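# Hang the marquee roof on four post spikes

## Task

Using these approximate arm mountings on the tabletop (scene frame, metres, with heading in degrees measured counter-clockwise from +x): arm1 at x=+0.29 y=+0.65 z=+0.72 heading -102; arm2 at x=-0.22 y=+0.65 z=+0.72 heading -85; arm3 at x=-0.31 y=-0.65 z=+0.72 heading +99; arm4 at x=+0.24 y=-0.65 z=+0.72 heading +83; arm5 at x=-0.70 y=-0.07 z=+0.72 heading +8; arm6 at x=+0.70 y=+0.08 z=+0.72 heading +166. Put the marquee roof up so that each post's spike passes through one of the roof's corner eyelets and the eyelet sits fully down at the bottom of the spike, with the knobs on top. The roof's centre must sag freely without resting on anything. Afterwards open every gripper and pull the arms away; the roof must stay in place without any robot holding it. Nothing else on the table may be shifted, tilted or knocked over, and no rigid object may leave the work area.

## Robot and tools

Setup: six identical i2rt Big YAM arms (arm1 to arm6) are fixed to a table. Each has six revolute joints, a two-finger gripper and a wrist camera. Two room cameras, cam_high and cam_low, are fixed and belong to no arm. When joints 1 and 6 are zero and the hand is horizontal and pointing ahead, the wrist camera rides above the hand looking toward the fingertips. The hand can reach roughly 1.0 m out from the joint 1 axis. Occasionally a loose object gets a brief shove from outside.

Frame: one scene frame for everything, origin on the floor, +z up. The tabletop is around z=0.72 m. "hand" means the point between the two fingertips; its z axis runs along the fingers and the fingers close along its y axis.

execute_actions: argument "actions" is a list holding either one action or nothing. An action is an object keyed by arm name; each arm entry has one key, "joints", an object mapping joint names to absolute targets (not offsets). Joint names and ranges: joint1_rad -2.879 to 2.879 (base yaw, positive counter-clockwise viewed from above, zero points along the foot's heading); joint2_rad 0 to 3.141 (shoulder, zero has the upper arm lying back about level, increasing lifts it up and over to the front); joint3_rad 0 to 3.019 (elbow, zero is fully folded, increasing opens it); joint4_rad -1.692 to 1.57 (hand pitch, positive tilts fingers up); joint5_rad -1.57 to 1.57 (hand yaw, positive toward the arm's right); joint6_rad -2.094 to 2.094 (hand roll, positive clockwise when seen from behind the hand). Angles are radians. gripper_m is the fingertip gap in metres, 0 to 0.093. Tolerances for counting a joint as arrived: ±0.045, ±0.14, ±0.09, ±0.055, ±0.03, ±0.035 rad for joints 1 to 6, ±0.003 m for the gripper. You may list any subset of arms and joints; all listed motions start at once and may finish at different times. Joints differ in speed, so the hand can sweep a wide curve between postures. Optional "cameras" is a list of camera names (arm1_cam_wrist ... arm6_cam_wrist, cam_high, cam_low, or "all"); omitted or null gives all, [] gives none. Any unknown key, camera name or out-of-range value rejects the whole call and nothing moves. An empty actions list just reports state and pictures.

wait: argument "seconds", 0 to 10. Commands nothing new; returns the same as an empty action.

zoom_image: "camera" plus "region" [x0, y0, x1, y1] in pixels of that camera's most recent full image, top-left is (0,0), at most 504 by 504.

finished_scene: "scene" is the number of the current scene. It is final; call it only when the roof hangs correctly on its own.

Results: each robot's state, plus images in the order given by the "pictures" line. joint_positions are the measured angles. joint_status tells how each commanded motion ended: reached; "off_target" (stopped short and may still be pushing); "contact_stop" or "time_out" (target dropped, joint holds where it stopped, except a timed-out joint may keep pushing toward its target or a point near its current position, listed in on_its_own and possibly moving later on its own). "joint command not followed", often with a "cause:" line, means a self and inter-arm collision check blocked that arm's joint targets (its gripper command still runs); those joints read "not_followed" and the arm may retry them on each later action until valid targets arrive. on_its_own lists what the call did not command; "held at" is the held target, not the position. If a stop is reported, remaining movement calls in that reply are skipped. A joint omitted from an action may still be pushing toward an older target.

Cameras: wrist cams are fisheye 504x504; cam_high and cam_low are 896x504 pinhole with radial distortion. Calibration is given per camera but may be off by a couple of degrees and millimetres; wrist camera poses are derived from joint readings, so treat them as approximate.

Cautions: the arms do not stop on contact and can press hard. Two robots squeezing each other ends everything; a hard collision can too, and the collision check may react late and ignores fingers, gripper housings and wrist cameras. Contact by a carried or loose object does not count as robot contact. Arms act independently. Holding loads warms motors; a MOTOR HOT line appears from 85 °C, and at 100 °C that arm goes limp and falls (OVER-TEMPERATURE FAULT, with "limit_stop_at_motor_heat" in joint_status; resend targets afterwards). To relieve a joint straining against something, command its current reported position; a tiny change from the current position may not move it. Joints carrying a load sag. The robot keeps holding the last command while you think. Avoid dropping things, slipping, slamming, hard impacts, and knocking rigid items out of the work area or tipping them.

Each tool is called as name(argument=value, ...) on one line, values as JSON.

## Session

execute_actions(actions=[])

Scene clock: 0.00 s.
arm1.joint_positions: joint1_rad=+0.257 joint2_rad=+0.413 joint3_rad=+0.552 joint4_rad=-1.252 joint5_rad=+0.204 joint6_rad=-0.384 gripper_m=+0.095
arm1.joint_status: not commanded
arm1.hand: x=+0.2727 y=+0.4590 z=+0.9414 quat_wxyz=(-0.054, -0.523, -0.817, +0.239) (m; scene frame)
arm2.joint_positions: joint1_rad=-0.357 joint2_rad=+0.519 joint3_rad=+0.405 joint4_rad=-0.989 joint5_rad=-0.262 joint6_rad=+0.293 gripper_m=+0.094
arm2.joint_status: not commanded
arm2.hand: x=-0.2397 y=+0.4331 z=+0.9350 quat_wxyz=(-0.256, -0.834, -0.482, +0.074) (m; scene frame)
arm3.joint_positions: joint1_rad=+0.117 joint2_rad=+0.333 joint3_rad=+0.661 joint4_rad=-1.408 joint5_rad=+0.301 joint6_rad=+0.513 gripper_m=+0.095
arm3.joint_status: not commanded
arm3.hand: x=-0.3024 y=-0.4832 z=+0.9746 quat_wxyz=(-0.228, +0.561, -0.778, -0.167) (m; scene frame)
arm4.joint_positions: joint1_rad=-0.201 joint2_rad=+0.473 joint3_rad=+0.473 joint4_rad=-1.093 joint5_rad=-0.142 joint6_rad=-0.533 gripper_m=+0.094
arm4.joint_status: not commanded
arm4.hand: x=+0.2789 y=-0.4437 z=+0.9236 quat_wxyz=(-0.197, +0.772, -0.584, -0.158) (m; scene frame)
arm5.joint_positions: joint1_rad=+0.396 joint2_rad=+0.404 joint3_rad=+0.603 joint4_rad=-1.295 joint5_rad=+0.099 joint6_rad=+0.239 gripper_m=+0.095
arm5.joint_status: not commanded
arm5.hand: x=-0.5349 y=+0.0145 z=+0.9299 quat_wxyz=(-0.241, +0.145, -0.959, -0.048) (m; scene frame)
arm6.joint_positions: joint1_rad=-0.302 joint2_rad=+0.499 joint3_rad=+0.439 joint4_rad=-1.058 joint5_rad=-0.311 joint6_rad=-0.197 gripper_m=+0.094
arm6.joint_status: not commanded
arm6.hand: x=+0.4948 y=+0.1463 z=+0.9510 quat_wxyz=(+0.058, +0.955, -0.141, -0.254) (m; scene frame)
pictures: arm1_cam_wrist, arm2_cam_wrist, arm3_cam_wrist, arm4_cam_wrist, arm5_cam_wrist, arm6_cam_wrist, cam_high, cam_low
Images, in order (width x height): arm1_cam_wrist 504x504, arm2_cam_wrist 504x504, arm3_cam_wrist 504x504, arm4_cam_wrist 504x504, arm5_cam_wrist 504x504, arm6_cam_wrist 504x504, cam_high 896x504, cam_low 896x504.

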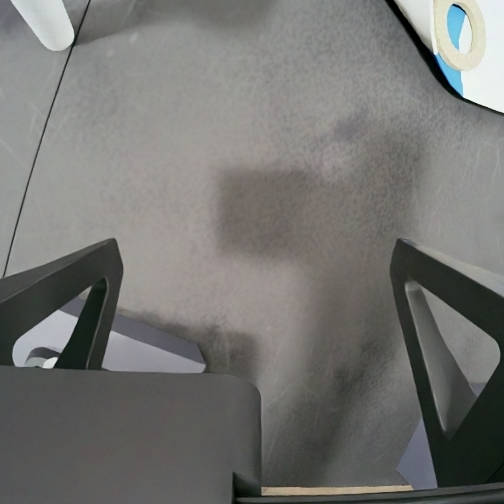

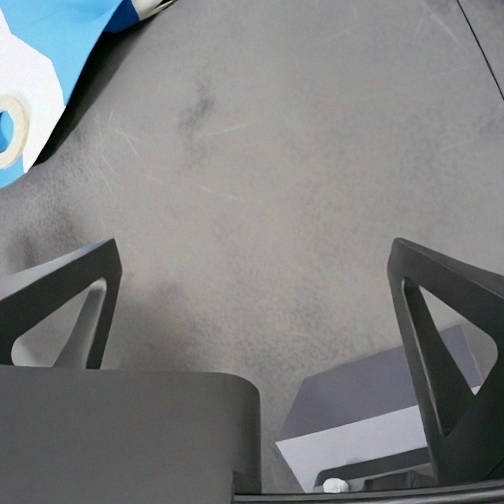

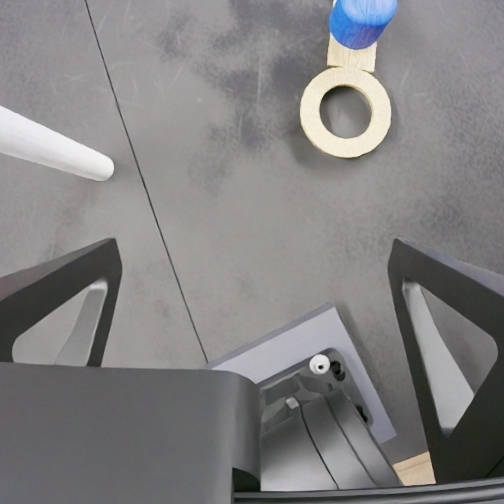

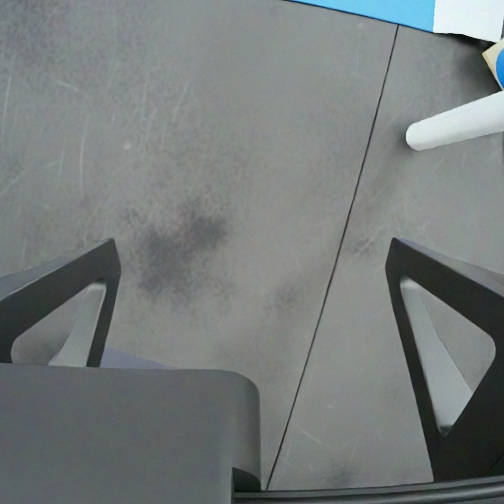

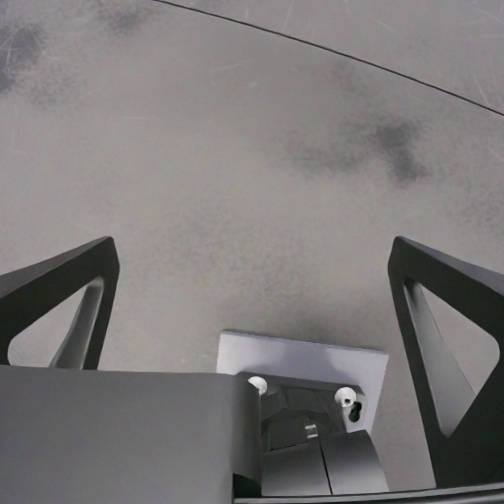

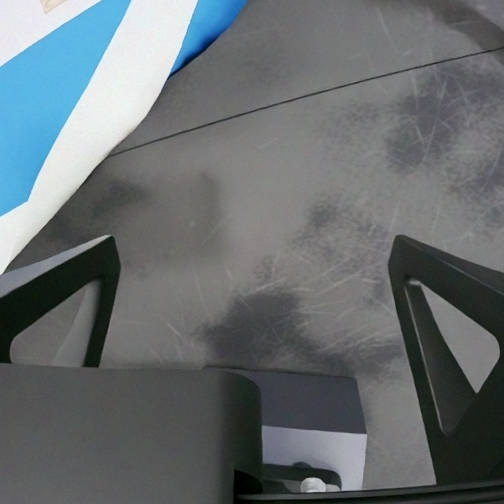

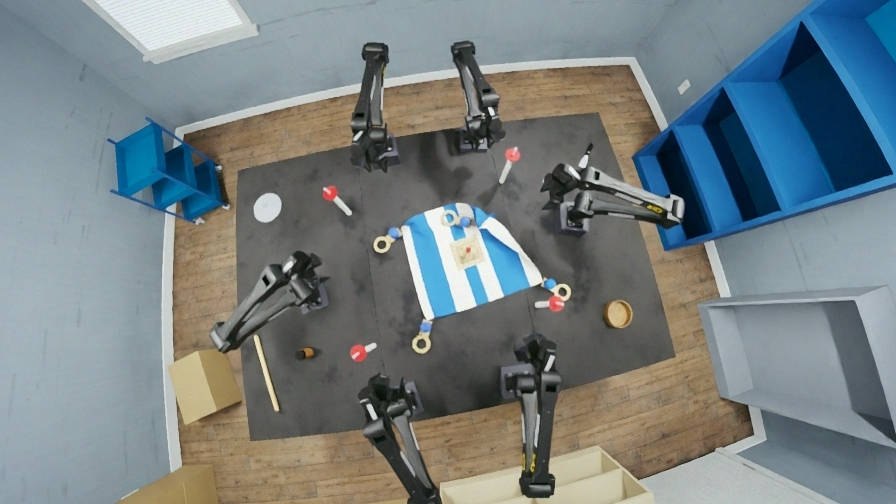

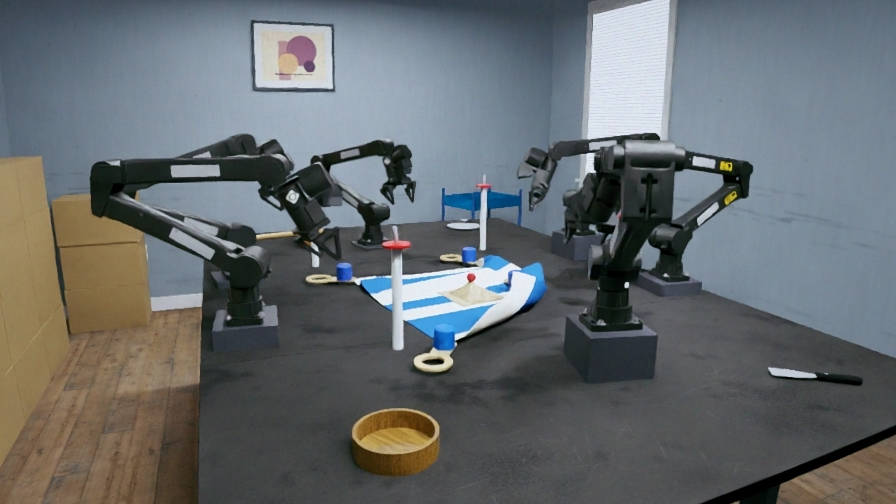

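zoom_image(camera="cam_high", region=[280, 120, 640, 380])

Region (280, 120, 640, 380) of cam_high's 896x504 image, scaled by 1.400, with more detail than that image has.

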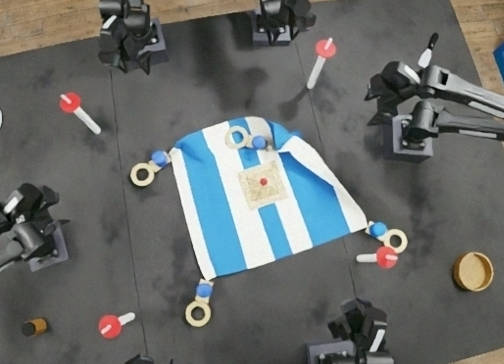

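execute_actions(actions=[{"arm1":{"joints":{"joint1_rad":-0.12,"joint2_rad":1.2,"joint3_rad":1.0,"joint4_rad":-1.37,"joint5_rad":0,"joint6_rad":0}},"arm2":{"joints":{"joint1_rad":-0.12,"joint2_rad":1.5,"joint3_rad":1.2,"joint4_rad":-1.27,"joint5_rad":0,"joint6_rad":0}},"arm3":{"joints":{"joint1_rad":-0.61,"joint2_rad":1.0,"joint3_rad":1.0,"joint4_rad":-1.57,"joint5_rad":0,"joint6_rad":0}},"arm4":{"joints":{"joint1_rad":-0.42,"joint2_rad":1.5,"joint3_rad":1.5,"joint4_rad":-1.57,"joint5_rad":0,"joint6_rad":0}}}], cameras=["cam_high"])

Scene clock: 4.83 s.
arm1.joint_positions: joint1_rad=-0.118 joint2_rad=+1.204 joint3_rad=+0.964 joint4_rad=-1.360 joint5_rad=+0.004 joint6_rad=-0.011 gripper_m=+0.095
arm1.joint_status: all done
arm1.hand: x=+0.2023 y=+0.3485 z=+0.9323 quat_wxyz=(+0.012, -0.796, -0.606, -0.012) (m; scene frame)
arm2.joint_positions: joint1_rad=-0.128 joint2_rad=+1.508 joint3_rad=+1.149 joint4_rad=-1.257 joint5_rad=-0.003 joint6_rad=+0.014 gripper_m=+0.094
arm2.joint_status: all done
arm2.hand: x=-0.2464 y=+0.2395 z=+0.9500 quat_wxyz=(+0.011, -0.734, -0.679, -0.015) (m; scene frame)
arm3.joint_positions: joint1_rad=-0.605 joint2_rad=+1.006 joint3_rad=+0.969 joint4_rad=-1.558 joint5_rad=+0.004 joint6_rad=+0.017 gripper_m=+0.095
arm3.joint_status: all done
arm3.hand: x=-0.1978 y=-0.4248 z=+0.9703 quat_wxyz=(+0.008, +0.522, -0.853, +0.006) (m; scene frame)
arm4.joint_positions: joint1_rad=-0.410 joint2_rad=+1.494 joint3_rad=+1.444 joint4_rad=-1.558 joint5_rad=-0.003 joint6_rad=-0.015 gripper_m=+0.094
arm4.joint_status: all done
arm4.hand: x=+0.4503 y=-0.2733 z=+1.0257 quat_wxyz=(+0.018, +0.516, -0.856, +0.001) (m; scene frame)
arm5.joint_positions: joint1_rad=+0.396 joint2_rad=+0.404 joint3_rad=+0.603 joint4_rad=-1.295 joint5_rad=+0.099 joint6_rad=+0.239 gripper_m=+0.095
arm5.joint_status: not commanded
arm5.hand: x=-0.5349 y=+0.0145 z=+0.9299 quat_wxyz=(-0.241, +0.145, -0.959, -0.048) (m; scene frame)
arm6.joint_positions: joint1_rad=-0.302 joint2_rad=+0.499 joint3_rad=+0.439 joint4_rad=-1.058 joint5_rad=-0.311 joint6_rad=-0.197 gripper_m=+0.094
arm6.joint_status: not commanded
arm6.hand: x=+0.4948 y=+0.1463 z=+0.9510 quat_wxyz=(+0.058, +0.955, -0.141, -0.254) (m; scene frame)
pictures: cam_high
Images, in order (width x height): cam_high 896x504.

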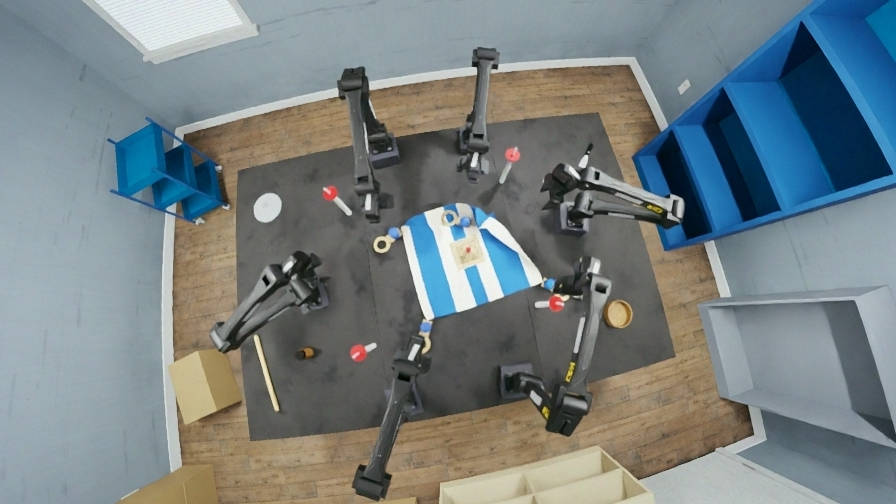

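execute_actions(actions=[{"arm1":{"joints":{"joint1_rad":-0.16,"joint2_rad":1.81,"joint3_rad":1.35,"joint4_rad":-1.10}},"arm2":{"joints":{"joint1_rad":-0.10,"joint2_rad":1.75,"joint3_rad":1.27,"joint4_rad":-1.08}},"arm3":{"joints":{"joint1_rad":-0.60,"joint2_rad":1.467,"joint3_rad":0.97,"joint4_rad":-1.07}},"arm4":{"joints":{"joint1_rad":-0.445,"joint2_rad":1.80,"joint3_rad":1.335,"joint4_rad":-1.09}}}], cameras=["arm1_cam_wrist","arm2_cam_wrist","arm3_cam_wrist","arm4_cam_wrist"])

Scene clock: 7.27 s.
arm1.joint_positions: joint1_rad=-0.157 joint2_rad=+1.826 joint3_rad=+1.318 joint4_rad=-1.105 joint5_rad=+0.003 joint6_rad=-0.010 gripper_m=+0.095
arm1.joint_status: all done
arm1.hand: x=+0.1299 y=+0.1691 z=+0.8080 quat_wxyz=(+0.015, -0.807, -0.590, -0.018) (m; scene frame)
arm2.joint_positions: joint1_rad=-0.110 joint2_rad=+1.761 joint3_rad=+1.249 joint4_rad=-1.094 joint5_rad=-0.002 joint6_rad=+0.014 gripper_m=+0.094
arm2.joint_status: all done
arm2.hand: x=-0.2424 y=+0.1667 z=+0.8743 quat_wxyz=(+0.008, -0.728, -0.685, -0.011) (m; scene frame)
arm3.joint_positions: joint1_rad=-0.605 joint2_rad=+1.471 joint3_rad=+0.969 joint4_rad=-1.083 joint5_rad=+0.004 joint6_rad=+0.017 gripper_m=+0.095
arm3.joint_status: all done
arm3.hand: x=-0.1404 y=-0.3068 z=+0.8284 quat_wxyz=(+0.004, +0.522, -0.853, +0.003) (m; scene frame)
arm4.joint_positions: joint1_rad=-0.433 joint2_rad=+1.807 joint3_rad=+1.325 joint4_rad=-1.102 joint5_rad=-0.003 joint6_rad=-0.014 gripper_m=+0.094
arm4.joint_status: all done
arm4.hand: x=+0.4965 y=-0.2077 z=+0.8371 quat_wxyz=(+0.008, +0.506, -0.862, -0.005) (m; scene frame)
arm5.joint_positions: joint1_rad=+0.396 joint2_rad=+0.404 joint3_rad=+0.603 joint4_rad=-1.295 joint5_rad=+0.099 joint6_rad=+0.239 gripper_m=+0.095
arm5.joint_status: not commanded
arm5.hand: x=-0.5349 y=+0.0145 z=+0.9299 quat_wxyz=(-0.241, +0.145, -0.959, -0.048) (m; scene frame)
arm6.joint_positions: joint1_rad=-0.302 joint2_rad=+0.499 joint3_rad=+0.439 joint4_rad=-1.058 joint5_rad=-0.311 joint6_rad=-0.197 gripper_m=+0.094
arm6.joint_status: not commanded
arm6.hand: x=+0.4948 y=+0.1463 z=+0.9510 quat_wxyz=(+0.058, +0.955, -0.141, -0.254) (m; scene frame)
pictures: arm1_cam_wrist, arm2_cam_wrist, arm3_cam_wrist, arm4_cam_wrist
camera_calibration (this result's frames):
arm1_cam_wrist: T_world_to_cam=[[-0.952975, 0.30284, -0.0112484, 0.0828616], [0.23108, 0.750173, 0.61955, -0.652979], [0.196063, 0.587816, -0.784877, 0.630703], [0, 0, 0, 1]] pos_world=[0.106198, 0.0940159, 0.900509]
arm2_cam_wrist: T_world_to_cam=[[-0.998408, 0.0506926, -0.0247194, -0.226708], [0.0256759, 0.798793, 0.601058, -0.641085], [0.0502149, 0.599466, -0.798823, 0.728226], [0, 0, 0, 1]] pos_world=[-0.246455, 0.0870398, 0.961449]
arm3_cam_wrist: T_world_to_cam=[[0.890947, -0.45407, 0.00588372, -0.022708], [-0.367167, -0.712687, 0.597716, -0.762518], [-0.267212, -0.534694, -0.801686, 0.584619], [0, 0, 0, 1]] pos_world=[-0.103523, -0.241156, 0.924584]
arm4_cam_wrist: T_world_to_cam=[[0.8795, -0.475872, -0.00514227, -0.536662], [-0.383014, -0.714212, 0.585833, -0.442669], [-0.282454, -0.513271, -0.810415, 0.835007], [0, 0, 0, 1]] pos_world=[0.538297, -0.142957, 0.933273]
Images, in order (width x height): arm1_cam_wrist 504x504, arm2_cam_wrist 504x504, arm3_cam_wrist 504x504, arm4_cam_wrist 504x504.

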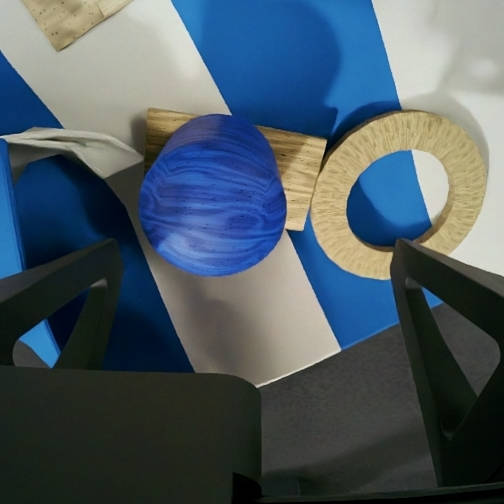

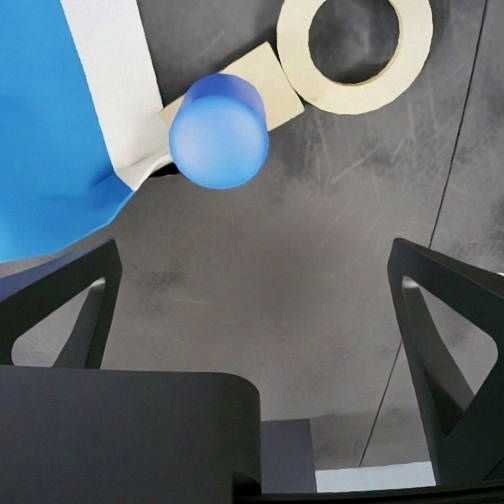

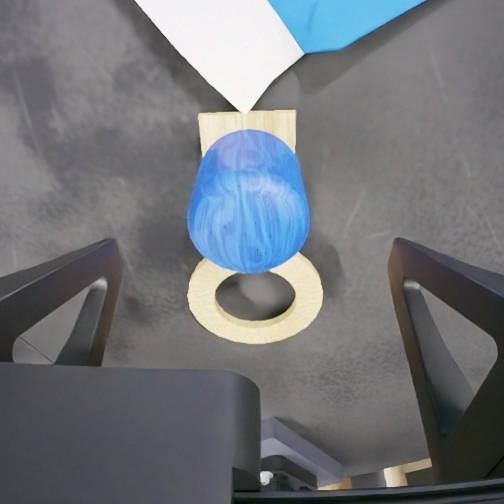

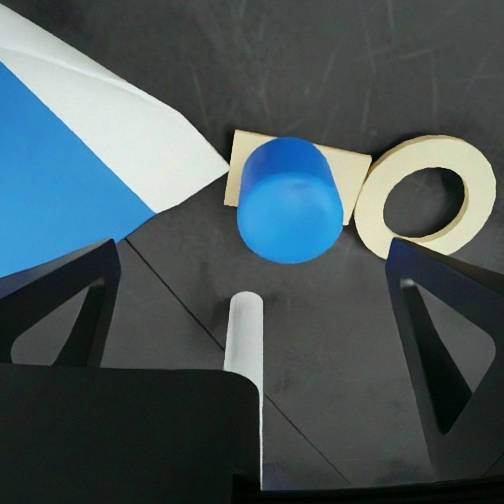

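execute_actions(actions=[{"arm1":{"joints":{"joint1_rad":-0.135,"joint2_rad":1.90,"joint3_rad":1.307,"joint4_rad":-0.967}},"arm2":{"joints":{"joint1_rad":-0.065,"joint2_rad":1.928,"joint3_rad":1.133,"joint4_rad":-0.765}},"arm3":{"joints":{"joint2_rad":1.546,"joint3_rad":0.82,"joint4_rad":-0.84}},"arm4":{"joints":{"joint1_rad":-0.48,"joint2_rad":1.871,"joint3_rad":1.183,"joint4_rad":-0.867}}}], cameras=["arm1_cam_wrist","arm2_cam_wrist","arm3_cam_wrist","arm4_cam_wrist"])

Scene clock: 9.70 s.
arm1.joint_positions: joint1_rad=-0.140 joint2_rad=+1.896 joint3_rad=+1.306 joint4_rad=-0.980 joint5_rad=+0.003 joint6_rad=-0.010 gripper_m=+0.095
arm1.joint_status: all done
arm1.hand: x=+0.1327 y=+0.1492 z=+0.7691 quat_wxyz=(+0.002, -0.803, -0.597, +0.000) (m; scene frame)
arm2.joint_positions: joint1_rad=-0.069 joint2_rad=+1.935 joint3_rad=+1.117 joint4_rad=-0.779 joint5_rad=-0.001 joint6_rad=+0.014 gripper_m=+0.094
arm2.joint_status: all done
arm2.hand: x=-0.2226 y=+0.1748 z=+0.7530 quat_wxyz=(+0.006, -0.714, -0.700, -0.007) (m; scene frame)
arm3.joint_positions: joint1_rad=-0.605 joint2_rad=+1.548 joint3_rad=+0.821 joint4_rad=-0.853 joint5_rad=+0.004 joint6_rad=+0.017 gripper_m=+0.095
arm3.joint_status: all done
arm3.hand: x=-0.1487 y=-0.3235 z=+0.7545 quat_wxyz=(+0.002, +0.522, -0.853, +0.002) (m; scene frame)
arm4.joint_positions: joint1_rad=-0.473 joint2_rad=+1.864 joint3_rad=+1.182 joint4_rad=-0.878 joint5_rad=-0.003 joint6_rad=-0.014 gripper_m=+0.094
arm4.joint_status: all done
arm4.hand: x=+0.5046 y=-0.2310 z=+0.7638 quat_wxyz=(-0.003, +0.489, -0.872, -0.011) (m; scene frame)
arm5.joint_positions: joint1_rad=+0.396 joint2_rad=+0.404 joint3_rad=+0.603 joint4_rad=-1.295 joint5_rad=+0.099 joint6_rad=+0.239 gripper_m=+0.095
arm5.joint_status: not commanded
arm5.hand: x=-0.5349 y=+0.0145 z=+0.9299 quat_wxyz=(-0.241, +0.145, -0.959, -0.048) (m; scene frame)
arm6.joint_positions: joint1_rad=-0.302 joint2_rad=+0.499 joint3_rad=+0.439 joint4_rad=-1.058 joint5_rad=-0.311 joint6_rad=-0.197 gripper_m=+0.094
arm6.joint_status: not commanded
arm6.hand: x=+0.4948 y=+0.1463 z=+0.9510 quat_wxyz=(+0.058, +0.955, -0.141, -0.254) (m; scene frame)
pictures: arm1_cam_wrist, arm2_cam_wrist, arm3_cam_wrist, arm4_cam_wrist
camera_calibration (this result's frames):
arm1_cam_wrist: T_world_to_cam=[[-0.958195, 0.285914, -0.0107786, 0.0940072], [0.225879, 0.779044, 0.584867, -0.591474], [0.175619, 0.557981, -0.811058, 0.638599], [0, 0, 0, 1]] pos_world=[0.111529, 0.0775796, 0.864887]
arm2_cam_wrist: T_world_to_cam=[[-0.99968, 0.00893201, -0.0236789, -0.204183], [-0.00689191, 0.8042, 0.594319, -0.578253], [0.024351, 0.594292, -0.803881, 0.624428], [0, 0, 0, 1]] pos_world=[-0.223308, 0.0957627, 0.840798]
arm3_cam_wrist: T_world_to_cam=[[0.890933, -0.454097, 0.00582431, -0.0223611], [-0.368174, -0.714726, 0.594654, -0.731835], [-0.265868, -0.531942, -0.80396, 0.517008], [0, 0, 0, 1]] pos_world=[-0.112064, -0.258197, 0.850973]
arm4_cam_wrist: T_world_to_cam=[[0.859621, -0.510911, -0.00469015, -0.553765], [-0.418676, -0.709635, 0.566682, -0.379612], [-0.292852, -0.485168, -0.823923, 0.787968], [0, 0, 0, 1]] pos_world=[0.547852, -0.170015, 0.861747]
Images, in order (width x height): arm1_cam_wrist 504x504, arm2_cam_wrist 504x504, arm3_cam_wrist 504x504, arm4_cam_wrist 504x504.

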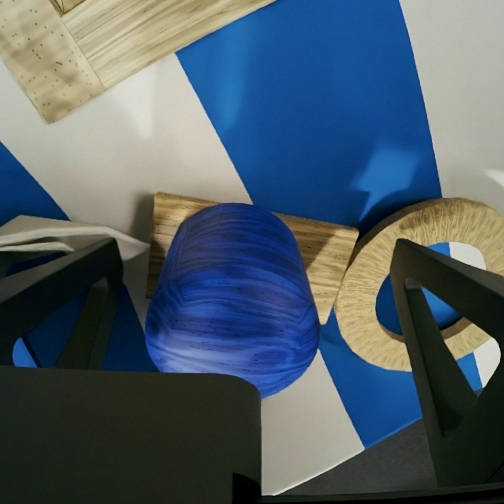

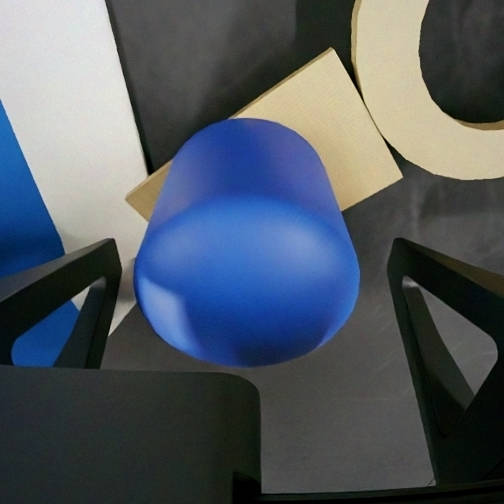

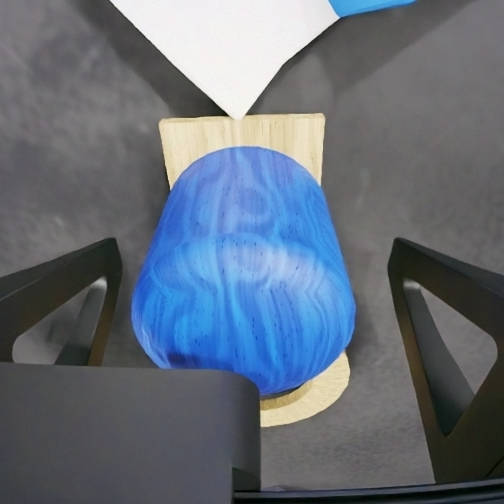

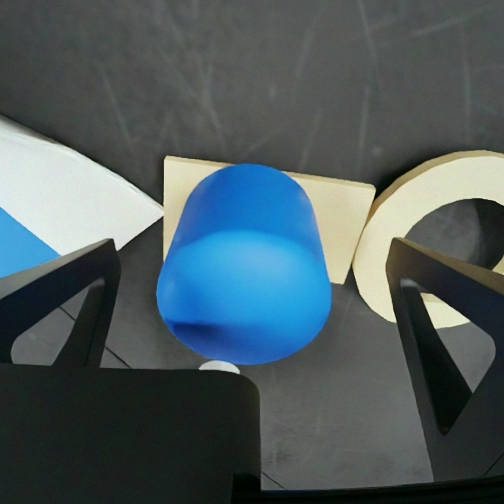

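execute_actions(actions=[{"arm1":{"joints":{"joint2_rad":1.88,"joint3_rad":1.257,"joint4_rad":-0.937}},"arm4":{"joints":{"joint2_rad":1.889,"joint3_rad":1.173,"joint4_rad":-0.84}}}], cameras=[])

execute_actions(actions=[{"arm1":{"joints":{"gripper_m":0.02}},"arm2":{"joints":{"gripper_m":0.02}},"arm3":{"joints":{"gripper_m":0.02}},"arm4":{"joints":{"gripper_m":0.02}}}], cameras=["arm1_cam_wrist","arm2_cam_wrist","arm3_cam_wrist","arm4_cam_wrist"])

Scene clock: 10.83 s.
arm1.joint_positions: joint1_rad=-0.140 joint2_rad=+1.892 joint3_rad=+1.265 joint4_rad=-0.949 joint5_rad=+0.002 joint6_rad=-0.010 gripper_m=+0.095
arm1.joint_status: all done
arm1.hand: x=+0.1360 y=+0.1595 z=+0.7584 quat_wxyz=(+0.004, -0.803, -0.596, -0.002) (m; scene frame)
arm2.joint_positions: joint1_rad=-0.069 joint2_rad=+1.935 joint3_rad=+1.117 joint4_rad=-0.779 joint5_rad=-0.001 joint6_rad=+0.014 gripper_m=+0.094
arm2.joint_status: not commanded
arm2.hand: x=-0.2226 y=+0.1748 z=+0.7530 quat_wxyz=(+0.006, -0.714, -0.700, -0.007) (m; scene frame)
arm3.joint_positions: joint1_rad=-0.605 joint2_rad=+1.548 joint3_rad=+0.821 joint4_rad=-0.853 joint5_rad=+0.004 joint6_rad=+0.017 gripper_m=+0.095
arm3.joint_status: not commanded
arm3.hand: x=-0.1487 y=-0.3235 z=+0.7545 quat_wxyz=(+0.002, +0.522, -0.853, +0.002) (m; scene frame)
arm4.joint_positions: joint1_rad=-0.473 joint2_rad=+1.864 joint3_rad=+1.182 joint4_rad=-0.852 joint5_rad=-0.003 joint6_rad=-0.014 gripper_m=+0.094
arm4.joint_status: all done
arm4.hand: x=+0.5081 y=-0.2256 z=+0.7639 quat_wxyz=(-0.014, +0.489, -0.872, -0.018) (m; scene frame)
arm5.joint_positions: joint1_rad=+0.396 joint2_rad=+0.404 joint3_rad=+0.603 joint4_rad=-1.295 joint5_rad=+0.099 joint6_rad=+0.239 gripper_m=+0.095
arm5.joint_status: not commanded
arm5.hand: x=-0.5349 y=+0.0145 z=+0.9299 quat_wxyz=(-0.241, +0.145, -0.959, -0.048) (m; scene frame)
arm6.joint_positions: joint1_rad=-0.302 joint2_rad=+0.499 joint3_rad=+0.439 joint4_rad=-1.058 joint5_rad=-0.311 joint6_rad=-0.197 gripper_m=+0.094
arm6.joint_status: not commanded
arm6.hand: x=+0.4948 y=+0.1463 z=+0.9510 quat_wxyz=(+0.058, +0.955, -0.141, -0.254) (m; scene frame)
pictures: none
No camera images: the call's "cameras" was empty. Leave "cameras" out to get every camera's image.

Scene clock: 11.50 s.
arm1.joint_positions: joint1_rad=-0.139 joint2_rad=+1.892 joint3_rad=+1.265 joint4_rad=-0.949 joint5_rad=+0.000 joint6_rad=-0.010 gripper_m=+0.048
arm1.joint_status: gripper_m off_target (ended at +0.048, target +0.020)
arm1.hand: x=+0.1367 y=+0.1593 z=+0.7584 quat_wxyz=(+0.003, -0.802, -0.597, -0.003) (m; scene frame)
arm2.joint_positions: joint1_rad=-0.069 joint2_rad=+1.935 joint3_rad=+1.117 joint4_rad=-0.778 joint5_rad=-0.001 joint6_rad=+0.014 gripper_m=+0.045
arm2.joint_status: gripper_m off_target (ended at +0.045, target +0.020)
arm2.hand: x=-0.2227 y=+0.1745 z=+0.7530 quat_wxyz=(+0.006, -0.714, -0.700, -0.007) (m; scene frame)
arm3.joint_positions: joint1_rad=-0.605 joint2_rad=+1.548 joint3_rad=+0.821 joint4_rad=-0.852 joint5_rad=+0.002 joint6_rad=+0.016 gripper_m=+0.048
arm3.joint_status: gripper_m off_target (ended at +0.048, target +0.020)
arm3.hand: x=-0.1488 y=-0.3232 z=+0.7545 quat_wxyz=(+0.002, +0.522, -0.853, +0.001) (m; scene frame)
arm4.joint_positions: joint1_rad=-0.473 joint2_rad=+1.864 joint3_rad=+1.182 joint4_rad=-0.851 joint5_rad=-0.003 joint6_rad=-0.014 gripper_m=+0.048
arm4.joint_status: gripper_m off_target (ended at +0.048, target +0.020)
arm4.hand: x=+0.5082 y=-0.2253 z=+0.7640 quat_wxyz=(-0.015, +0.488, -0.872, -0.018) (m; scene frame)
arm5.joint_positions: joint1_rad=+0.396 joint2_rad=+0.404 joint3_rad=+0.603 joint4_rad=-1.295 joint5_rad=+0.099 joint6_rad=+0.239 gripper_m=+0.095
arm5.joint_status: not commanded
arm5.hand: x=-0.5349 y=+0.0145 z=+0.9299 quat_wxyz=(-0.241, +0.145, -0.959, -0.048) (m; scene frame)
arm6.joint_positions: joint1_rad=-0.302 joint2_rad=+0.499 joint3_rad=+0.439 joint4_rad=-1.058 joint5_rad=-0.311 joint6_rad=-0.197 gripper_m=+0.094
arm6.joint_status: not commanded
arm6.hand: x=+0.4948 y=+0.1463 z=+0.9510 quat_wxyz=(+0.058, +0.955, -0.141, -0.254) (m; scene frame)
pictures: arm1_cam_wrist, arm2_cam_wrist, arm3_cam_wrist, arm4_cam_wrist
camera_calibration (this result's frames):
arm1_cam_wrist: T_world_to_cam=[[-0.958136, 0.285994, -0.0135174, 0.0969209], [0.223401, 0.776298, 0.589451, -0.596727], [0.179073, 0.561755, -0.807691, 0.619973], [0, 0, 0, 1]] pos_world=[0.115152, 0.0872462, 0.853798]
arm2_cam_wrist: T_world_to_cam=[[-0.999689, 0.00889884, -0.0233019, -0.204528], [-0.006667, 0.804878, 0.593402, -0.577403], [0.0240358, 0.593373, -0.804569, 0.6252], [0, 0, 0, 1]] pos_world=[-0.223341, 0.095582, 0.840883]
arm3_cam_wrist: T_world_to_cam=[[0.891278, -0.453434, 0.00465818, -0.0210145], [-0.367322, -0.715914, 0.593752, -0.731187], [-0.265892, -0.530909, -0.804635, 0.518012], [0, 0, 0, 1]] pos_world=[-0.112115, -0.257978, 0.851052]
arm4_cam_wrist: T_world_to_cam=[[0.859093, -0.511801, -0.00435613, -0.554074], [-0.42746, -0.72215, 0.543854, -0.355076], [-0.281491, -0.465359, -0.839168, 0.802287], [0, 0, 0, 1]] pos_world=[0.550057, -0.166642, 0.86395]
Images, in order (width x height): arm1_cam_wrist 504x504, arm2_cam_wrist 504x504, arm3_cam_wrist 504x504, arm4_cam_wrist 504x504.

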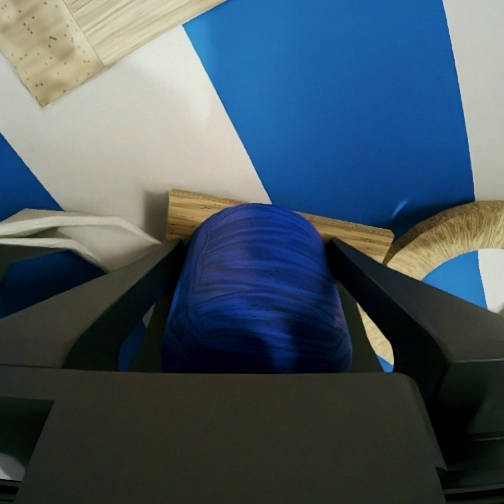

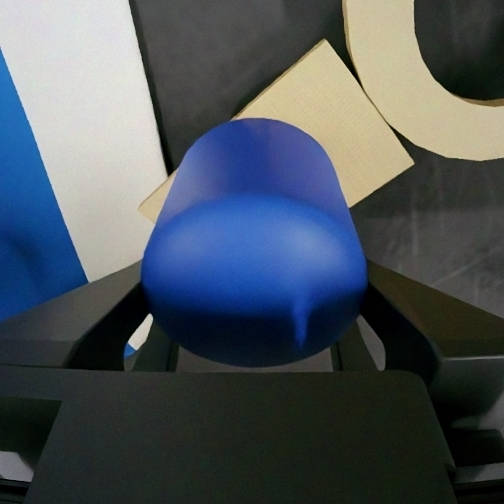

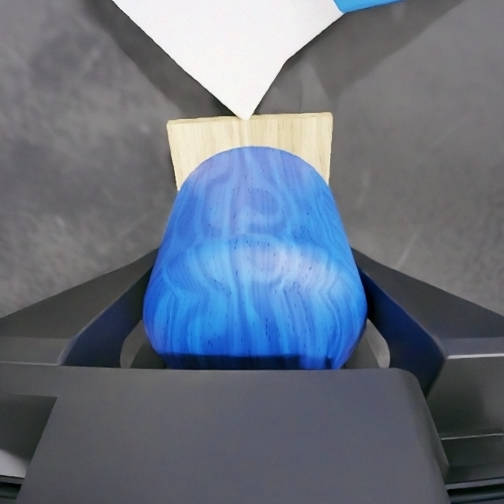

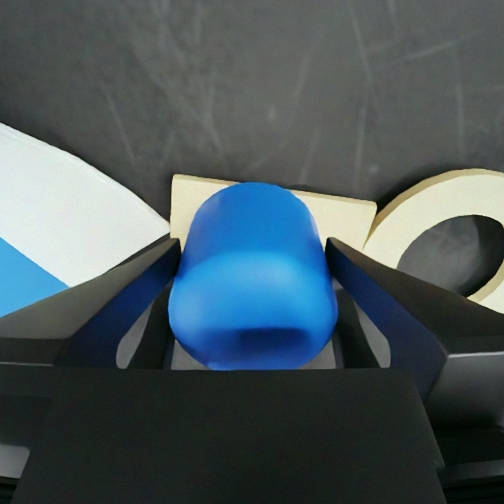

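execute_actions(actions=[{"arm1":{"joints":{"joint2_rad":1.717,"joint3_rad":1.84,"joint4_rad":-1.69}},"arm2":{"joints":{"joint2_rad":1.615,"joint3_rad":1.73,"joint4_rad":-1.69}},"arm3":{"joints":{"joint2_rad":1.324,"joint3_rad":1.47,"joint4_rad":-1.69}},"arm4":{"joints":{"joint2_rad":1.683,"joint3_rad":1.80,"joint4_rad":-1.69}}}], cameras=["cam_high","cam_low"])

Scene clock: 13.83 s.
arm1.joint_positions: joint1_rad=-0.139 joint2_rad=+1.705 joint3_rad=+1.796 joint4_rad=-1.679 joint5_rad=+0.000 joint6_rad=-0.009 gripper_m=+0.048
arm1.joint_status: all done
arm1.hand: x=+0.1363 y=+0.1564 z=+1.0449 quat_wxyz=(+0.007, -0.803, -0.596, -0.009) (m; scene frame)
arm2.joint_positions: joint1_rad=-0.069 joint2_rad=+1.627 joint3_rad=+1.701 joint4_rad=-1.663 joint5_rad=-0.002 joint6_rad=+0.014 gripper_m=+0.045
arm2.joint_status: all done
joint sent to its limit — the command would take arm2.joint4_rad past its lower limit, so that joint was sent only as far as its limit.
arm2.hand: x=-0.2225 y=+0.1648 z=+1.1049 quat_wxyz=(+0.002, -0.714, -0.701, -0.004) (m; scene frame)
arm3.joint_positions: joint1_rad=-0.605 joint2_rad=+1.313 joint3_rad=+1.415 joint4_rad=-1.677 joint5_rad=+0.002 joint6_rad=+0.016 gripper_m=+0.048
arm3.joint_status: all done
arm3.hand: x=-0.1463 y=-0.3196 z=+1.0507 quat_wxyz=(+0.001, +0.522, -0.853, +0.000) (m; scene frame)
arm4.joint_positions: joint1_rad=-0.473 joint2_rad=+1.665 joint3_rad=+1.756 joint4_rad=-1.675 joint5_rad=-0.005 joint6_rad=-0.014 gripper_m=+0.048
arm4.joint_status: all done
joint sent to its limit — the command would take arm4.joint4_rad past its lower limit, so that joint was sent only as far as its limit.
arm4.hand: x=+0.5110 y=-0.2286 z=+1.0668 quat_wxyz=(+0.008, +0.488, -0.873, -0.007) (m; scene frame)
arm5.joint_positions: joint1_rad=+0.396 joint2_rad=+0.404 joint3_rad=+0.603 joint4_rad=-1.295 joint5_rad=+0.099 joint6_rad=+0.239 gripper_m=+0.095
arm5.joint_status: not commanded
arm5.hand: x=-0.5349 y=+0.0145 z=+0.9299 quat_wxyz=(-0.241, +0.145, -0.959, -0.048) (m; scene frame)
arm6.joint_positions: joint1_rad=-0.302 joint2_rad=+0.499 joint3_rad=+0.439 joint4_rad=-1.058 joint5_rad=-0.311 joint6_rad=-0.197 gripper_m=+0.094
arm6.joint_status: not commanded
arm6.hand: x=+0.4948 y=+0.1463 z=+0.9510 quat_wxyz=(+0.058, +0.955, -0.141, -0.254) (m; scene frame)
pictures: cam_high, cam_low
Images, in order (width x height): cam_high 896x504, cam_low 896x504.

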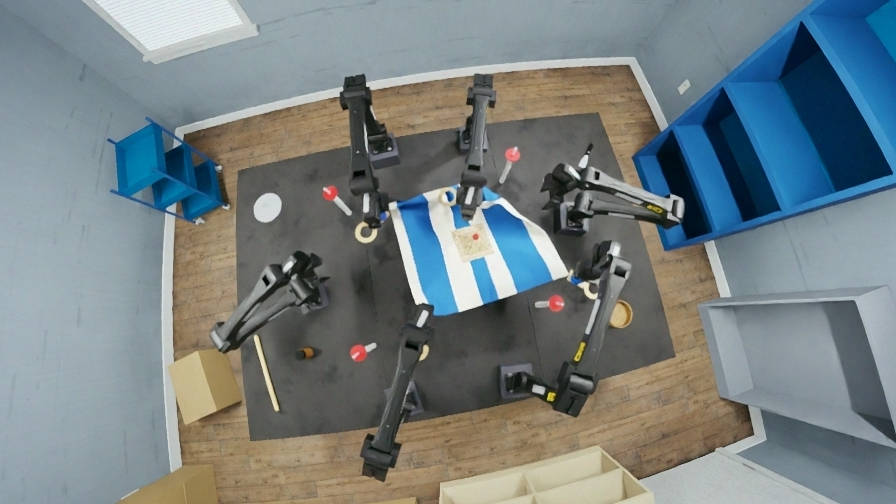

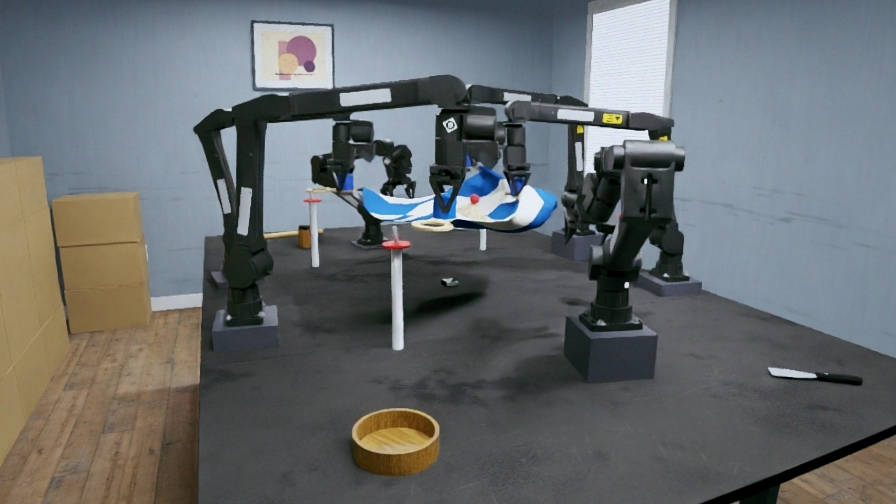

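execute_actions(actions=[{"arm1":{"joints":{"joint1_rad":0.285,"joint2_rad":1.284,"joint3_rad":1.52,"joint6_rad":2.09}},"arm2":{"joints":{"joint1_rad":-0.54,"joint2_rad":1.449,"joint3_rad":1.494,"joint4_rad":-1.62,"joint6_rad":0.72}},"arm3":{"joints":{"joint1_rad":0.01,"joint2_rad":1.25,"joint3_rad":1.485,"joint6_rad":1.02}},"arm4":{"joints":{"joint1_rad":-0.18,"joint2_rad":1.445,"joint3_rad":1.59,"joint6_rad":0.32}}}], cameras=["cam_high","cam_low"])

Scene clock: 17.33 s.
arm1.joint_positions: joint1_rad=+0.257 joint2_rad=+1.284 joint3_rad=+1.513 joint4_rad=-1.686 joint5_rad=+0.016 joint6_rad=+2.099 gripper_m=+0.049
arm1.joint_status: all done
arm1.hand: x=+0.3227 y=+0.2699 z=+1.1156 quat_wxyz=(-0.055, -0.975, +0.216, -0.009) (m; scene frame)
arm2.joint_positions: joint1_rad=-0.501 joint2_rad=+1.453 joint3_rad=+1.482 joint4_rad=-1.626 joint5_rad=-0.021 joint6_rad=+0.701 gripper_m=+0.045
arm2.joint_status: all done
arm2.hand: x=-0.3952 y=+0.2704 z=+1.0965 quat_wxyz=(+0.000, -0.977, -0.215, -0.016) (m; scene frame)
arm3.joint_positions: joint1_rad=-0.004 joint2_rad=+1.253 joint3_rad=+1.435 joint4_rad=-1.678 joint5_rad=+0.005 joint6_rad=+1.004 gripper_m=+0.048
arm3.joint_status: all done
arm3.hand: x=-0.3610 y=-0.2930 z=+1.0794 quat_wxyz=(-0.011, +0.348, -0.936, -0.038) (m; scene frame)
arm4.joint_positions: joint1_rad=-0.163 joint2_rad=+1.432 joint3_rad=+1.596 joint4_rad=-1.677 joint5_rad=-0.005 joint6_rad=+0.304 gripper_m=+0.048
arm4.joint_status: all done
arm4.hand: x=+0.3501 y=-0.2398 z=+1.1103 quat_wxyz=(-0.017, +0.485, -0.874, -0.030) (m; scene frame)
arm5.joint_positions: joint1_rad=+0.396 joint2_rad=+0.404 joint3_rad=+0.603 joint4_rad=-1.295 joint5_rad=+0.099 joint6_rad=+0.239 gripper_m=+0.095
arm5.joint_status: not commanded
arm5.hand: x=-0.5349 y=+0.0145 z=+0.9299 quat_wxyz=(-0.241, +0.145, -0.959, -0.048) (m; scene frame)
arm6.joint_positions: joint1_rad=-0.302 joint2_rad=+0.499 joint3_rad=+0.439 joint4_rad=-1.058 joint5_rad=-0.311 joint6_rad=-0.197 gripper_m=+0.094
arm6.joint_status: not commanded
arm6.hand: x=+0.4948 y=+0.1463 z=+0.9510 quat_wxyz=(+0.058, +0.955, -0.141, -0.254) (m; scene frame)
pictures: cam_high, cam_low
Images, in order (width x height): cam_high 896x504, cam_low 896x504.

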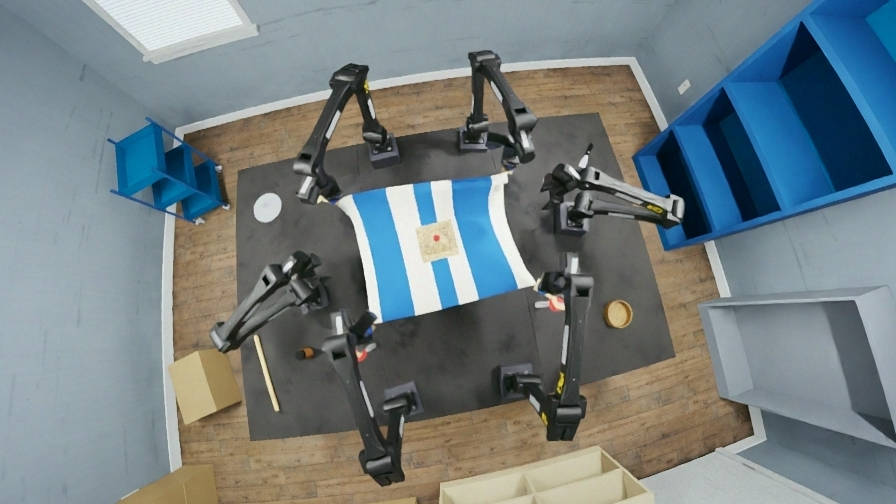

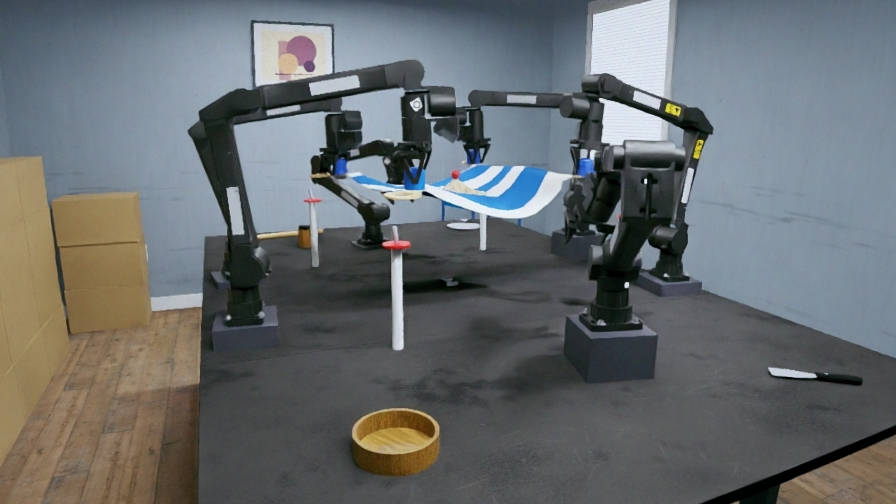

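execute_actions(actions=[{"arm1":{"joints":{"joint1_rad":0.315,"joint2_rad":1.16,"joint3_rad":1.277,"joint4_rad":-1.57}},"arm2":{"joints":{"joint1_rad":-0.58,"joint2_rad":1.437,"joint3_rad":1.39,"joint4_rad":-1.53}},"arm3":{"joints":{"joint2_rad":1.159,"joint3_rad":1.365,"joint4_rad":-1.66}},"arm4":{"joints":{"joint1_rad":-0.195,"joint2_rad":1.382,"joint3_rad":1.403,"joint4_rad":-1.565}}}], cameras=["arm1_cam_wrist","arm2_cam_wrist","arm3_cam_wrist","arm4_cam_wrist","cam_low"])

Scene clock: 18.93 s.
arm1.joint_positions: joint1_rad=+0.286 joint2_rad=+1.164 joint3_rad=+1.271 joint4_rad=-1.583 joint5_rad=+0.019 joint6_rad=+2.109 gripper_m=+0.049
arm1.joint_status: all done
arm1.hand: x=+0.3279 y=+0.3134 z=+1.0615 quat_wxyz=(-0.046, -0.977, +0.206, -0.006) (m; scene frame)
arm2.joint_positions: joint1_rad=-0.540 joint2_rad=+1.444 joint3_rad=+1.377 joint4_rad=-1.545 joint5_rad=-0.027 joint6_rad=+0.701 gripper_m=+0.045
arm2.joint_status: all done
arm2.hand: x=-0.4055 y=+0.2837 z=+1.0601 quat_wxyz=(+0.004, -0.980, -0.195, -0.023) (m; scene frame)
arm3.joint_positions: joint1_rad=-0.004 joint2_rad=+1.158 joint3_rad=+1.377 joint4_rad=-1.662 joint5_rad=+0.005 joint6_rad=+1.004 gripper_m=+0.048
arm3.joint_status: all done
arm3.hand: x=-0.3574 y=-0.3184 z=+1.0878 quat_wxyz=(-0.016, +0.348, -0.935, -0.064) (m; scene frame)
arm4.joint_positions: joint1_rad=-0.167 joint2_rad=+1.396 joint3_rad=+1.405 joint4_rad=-1.570 joint5_rad=-0.008 joint6_rad=+0.307 gripper_m=+0.048
arm4.joint_status: all done
arm4.hand: x=+0.3456 y=-0.2594 z=+1.0508 quat_wxyz=(+0.001, +0.482, -0.876, -0.014) (m; scene frame)
arm5.joint_positions: joint1_rad=+0.396 joint2_rad=+0.404 joint3_rad=+0.603 joint4_rad=-1.295 joint5_rad=+0.099 joint6_rad=+0.239 gripper_m=+0.095
arm5.joint_status: not commanded
arm5.hand: x=-0.5349 y=+0.0145 z=+0.9299 quat_wxyz=(-0.241, +0.145, -0.959, -0.048) (m; scene frame)
arm6.joint_positions: joint1_rad=-0.302 joint2_rad=+0.499 joint3_rad=+0.439 joint4_rad=-1.058 joint5_rad=-0.311 joint6_rad=-0.197 gripper_m=+0.094
arm6.joint_status: not commanded
arm6.hand: x=+0.4948 y=+0.1463 z=+0.9510 quat_wxyz=(+0.058, +0.955, -0.141, -0.254) (m; scene frame)
pictures: arm1_cam_wrist, arm2_cam_wrist, arm3_cam_wrist, arm4_cam_wrist, cam_low
camera_calibration (this result's frames):
arm1_cam_wrist: T_world_to_cam=[[0.401948, 0.909954, -0.102091, -0.307425], [0.751627, -0.264206, 0.604361, -0.800644], [0.522967, -0.319656, -0.790143, 0.88887], [0, 0, 0, 1]] pos_world=[0.260505, 0.352341, 1.15483]
arm2_cam_wrist: T_world_to_cam=[[-0.391459, 0.919892, -0.0236321, -0.392549], [0.718954, 0.321777, 0.616088, -0.441531], [0.574339, 0.224183, -0.787322, 1.12148], [0, 0, 0, 1]] pos_world=[-0.480336, 0.251761, 1.14571]
arm3_cam_wrist: T_world_to_cam=[[0.653954, -0.749269, -0.104599, 0.10537], [-0.604186, -0.600456, 0.523843, -0.974171], [-0.455306, -0.279372, -0.845368, 0.789966], [0, 0, 0, 1]] pos_world=[-0.297811, -0.285302, 1.18915]
arm4_cam_wrist: T_world_to_cam=[[0.851937, -0.523491, -0.0126507, -0.422505], [-0.423761, -0.703424, 0.570633, -0.629778], [-0.30762, -0.480783, -0.821108, 0.967415], [0, 0, 0, 1]] pos_world=[0.390669, -0.199062, 1.14838]
Images, in order (width x height): arm1_cam_wrist 504x504, arm2_cam_wrist 504x504, arm3_cam_wrist 504x504, arm4_cam_wrist 504x504, cam_low 896x504.

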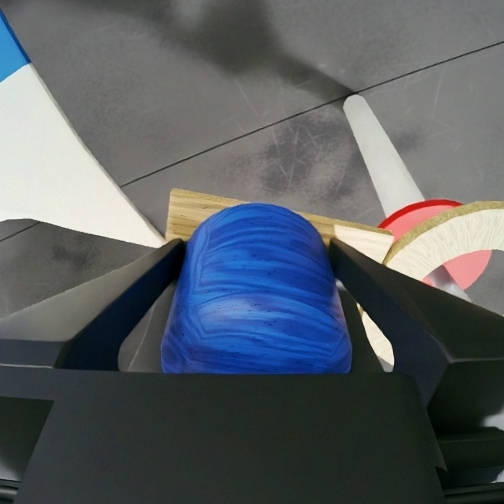

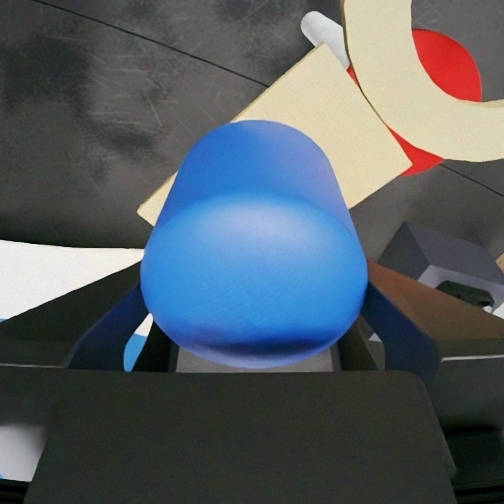

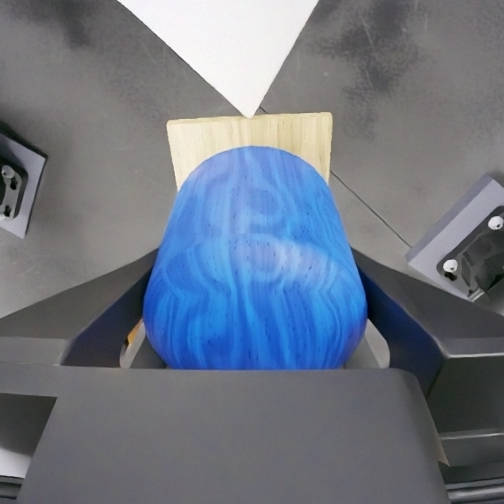

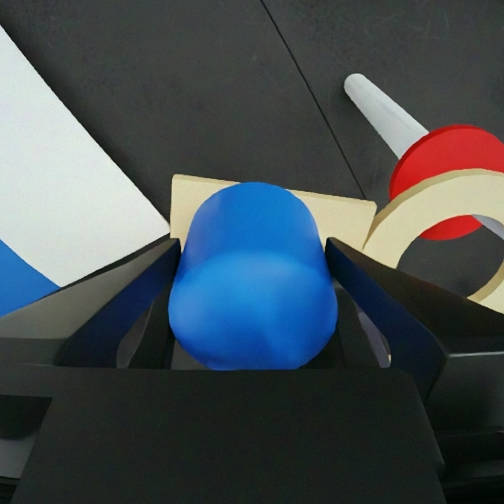

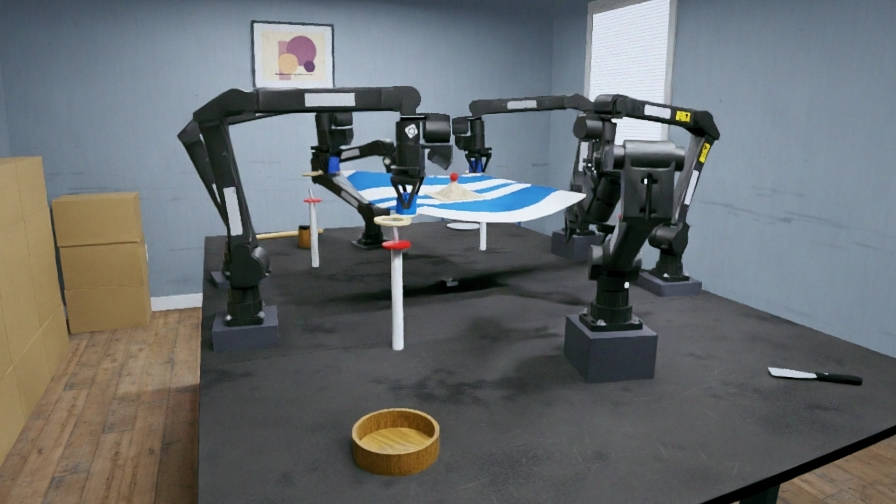

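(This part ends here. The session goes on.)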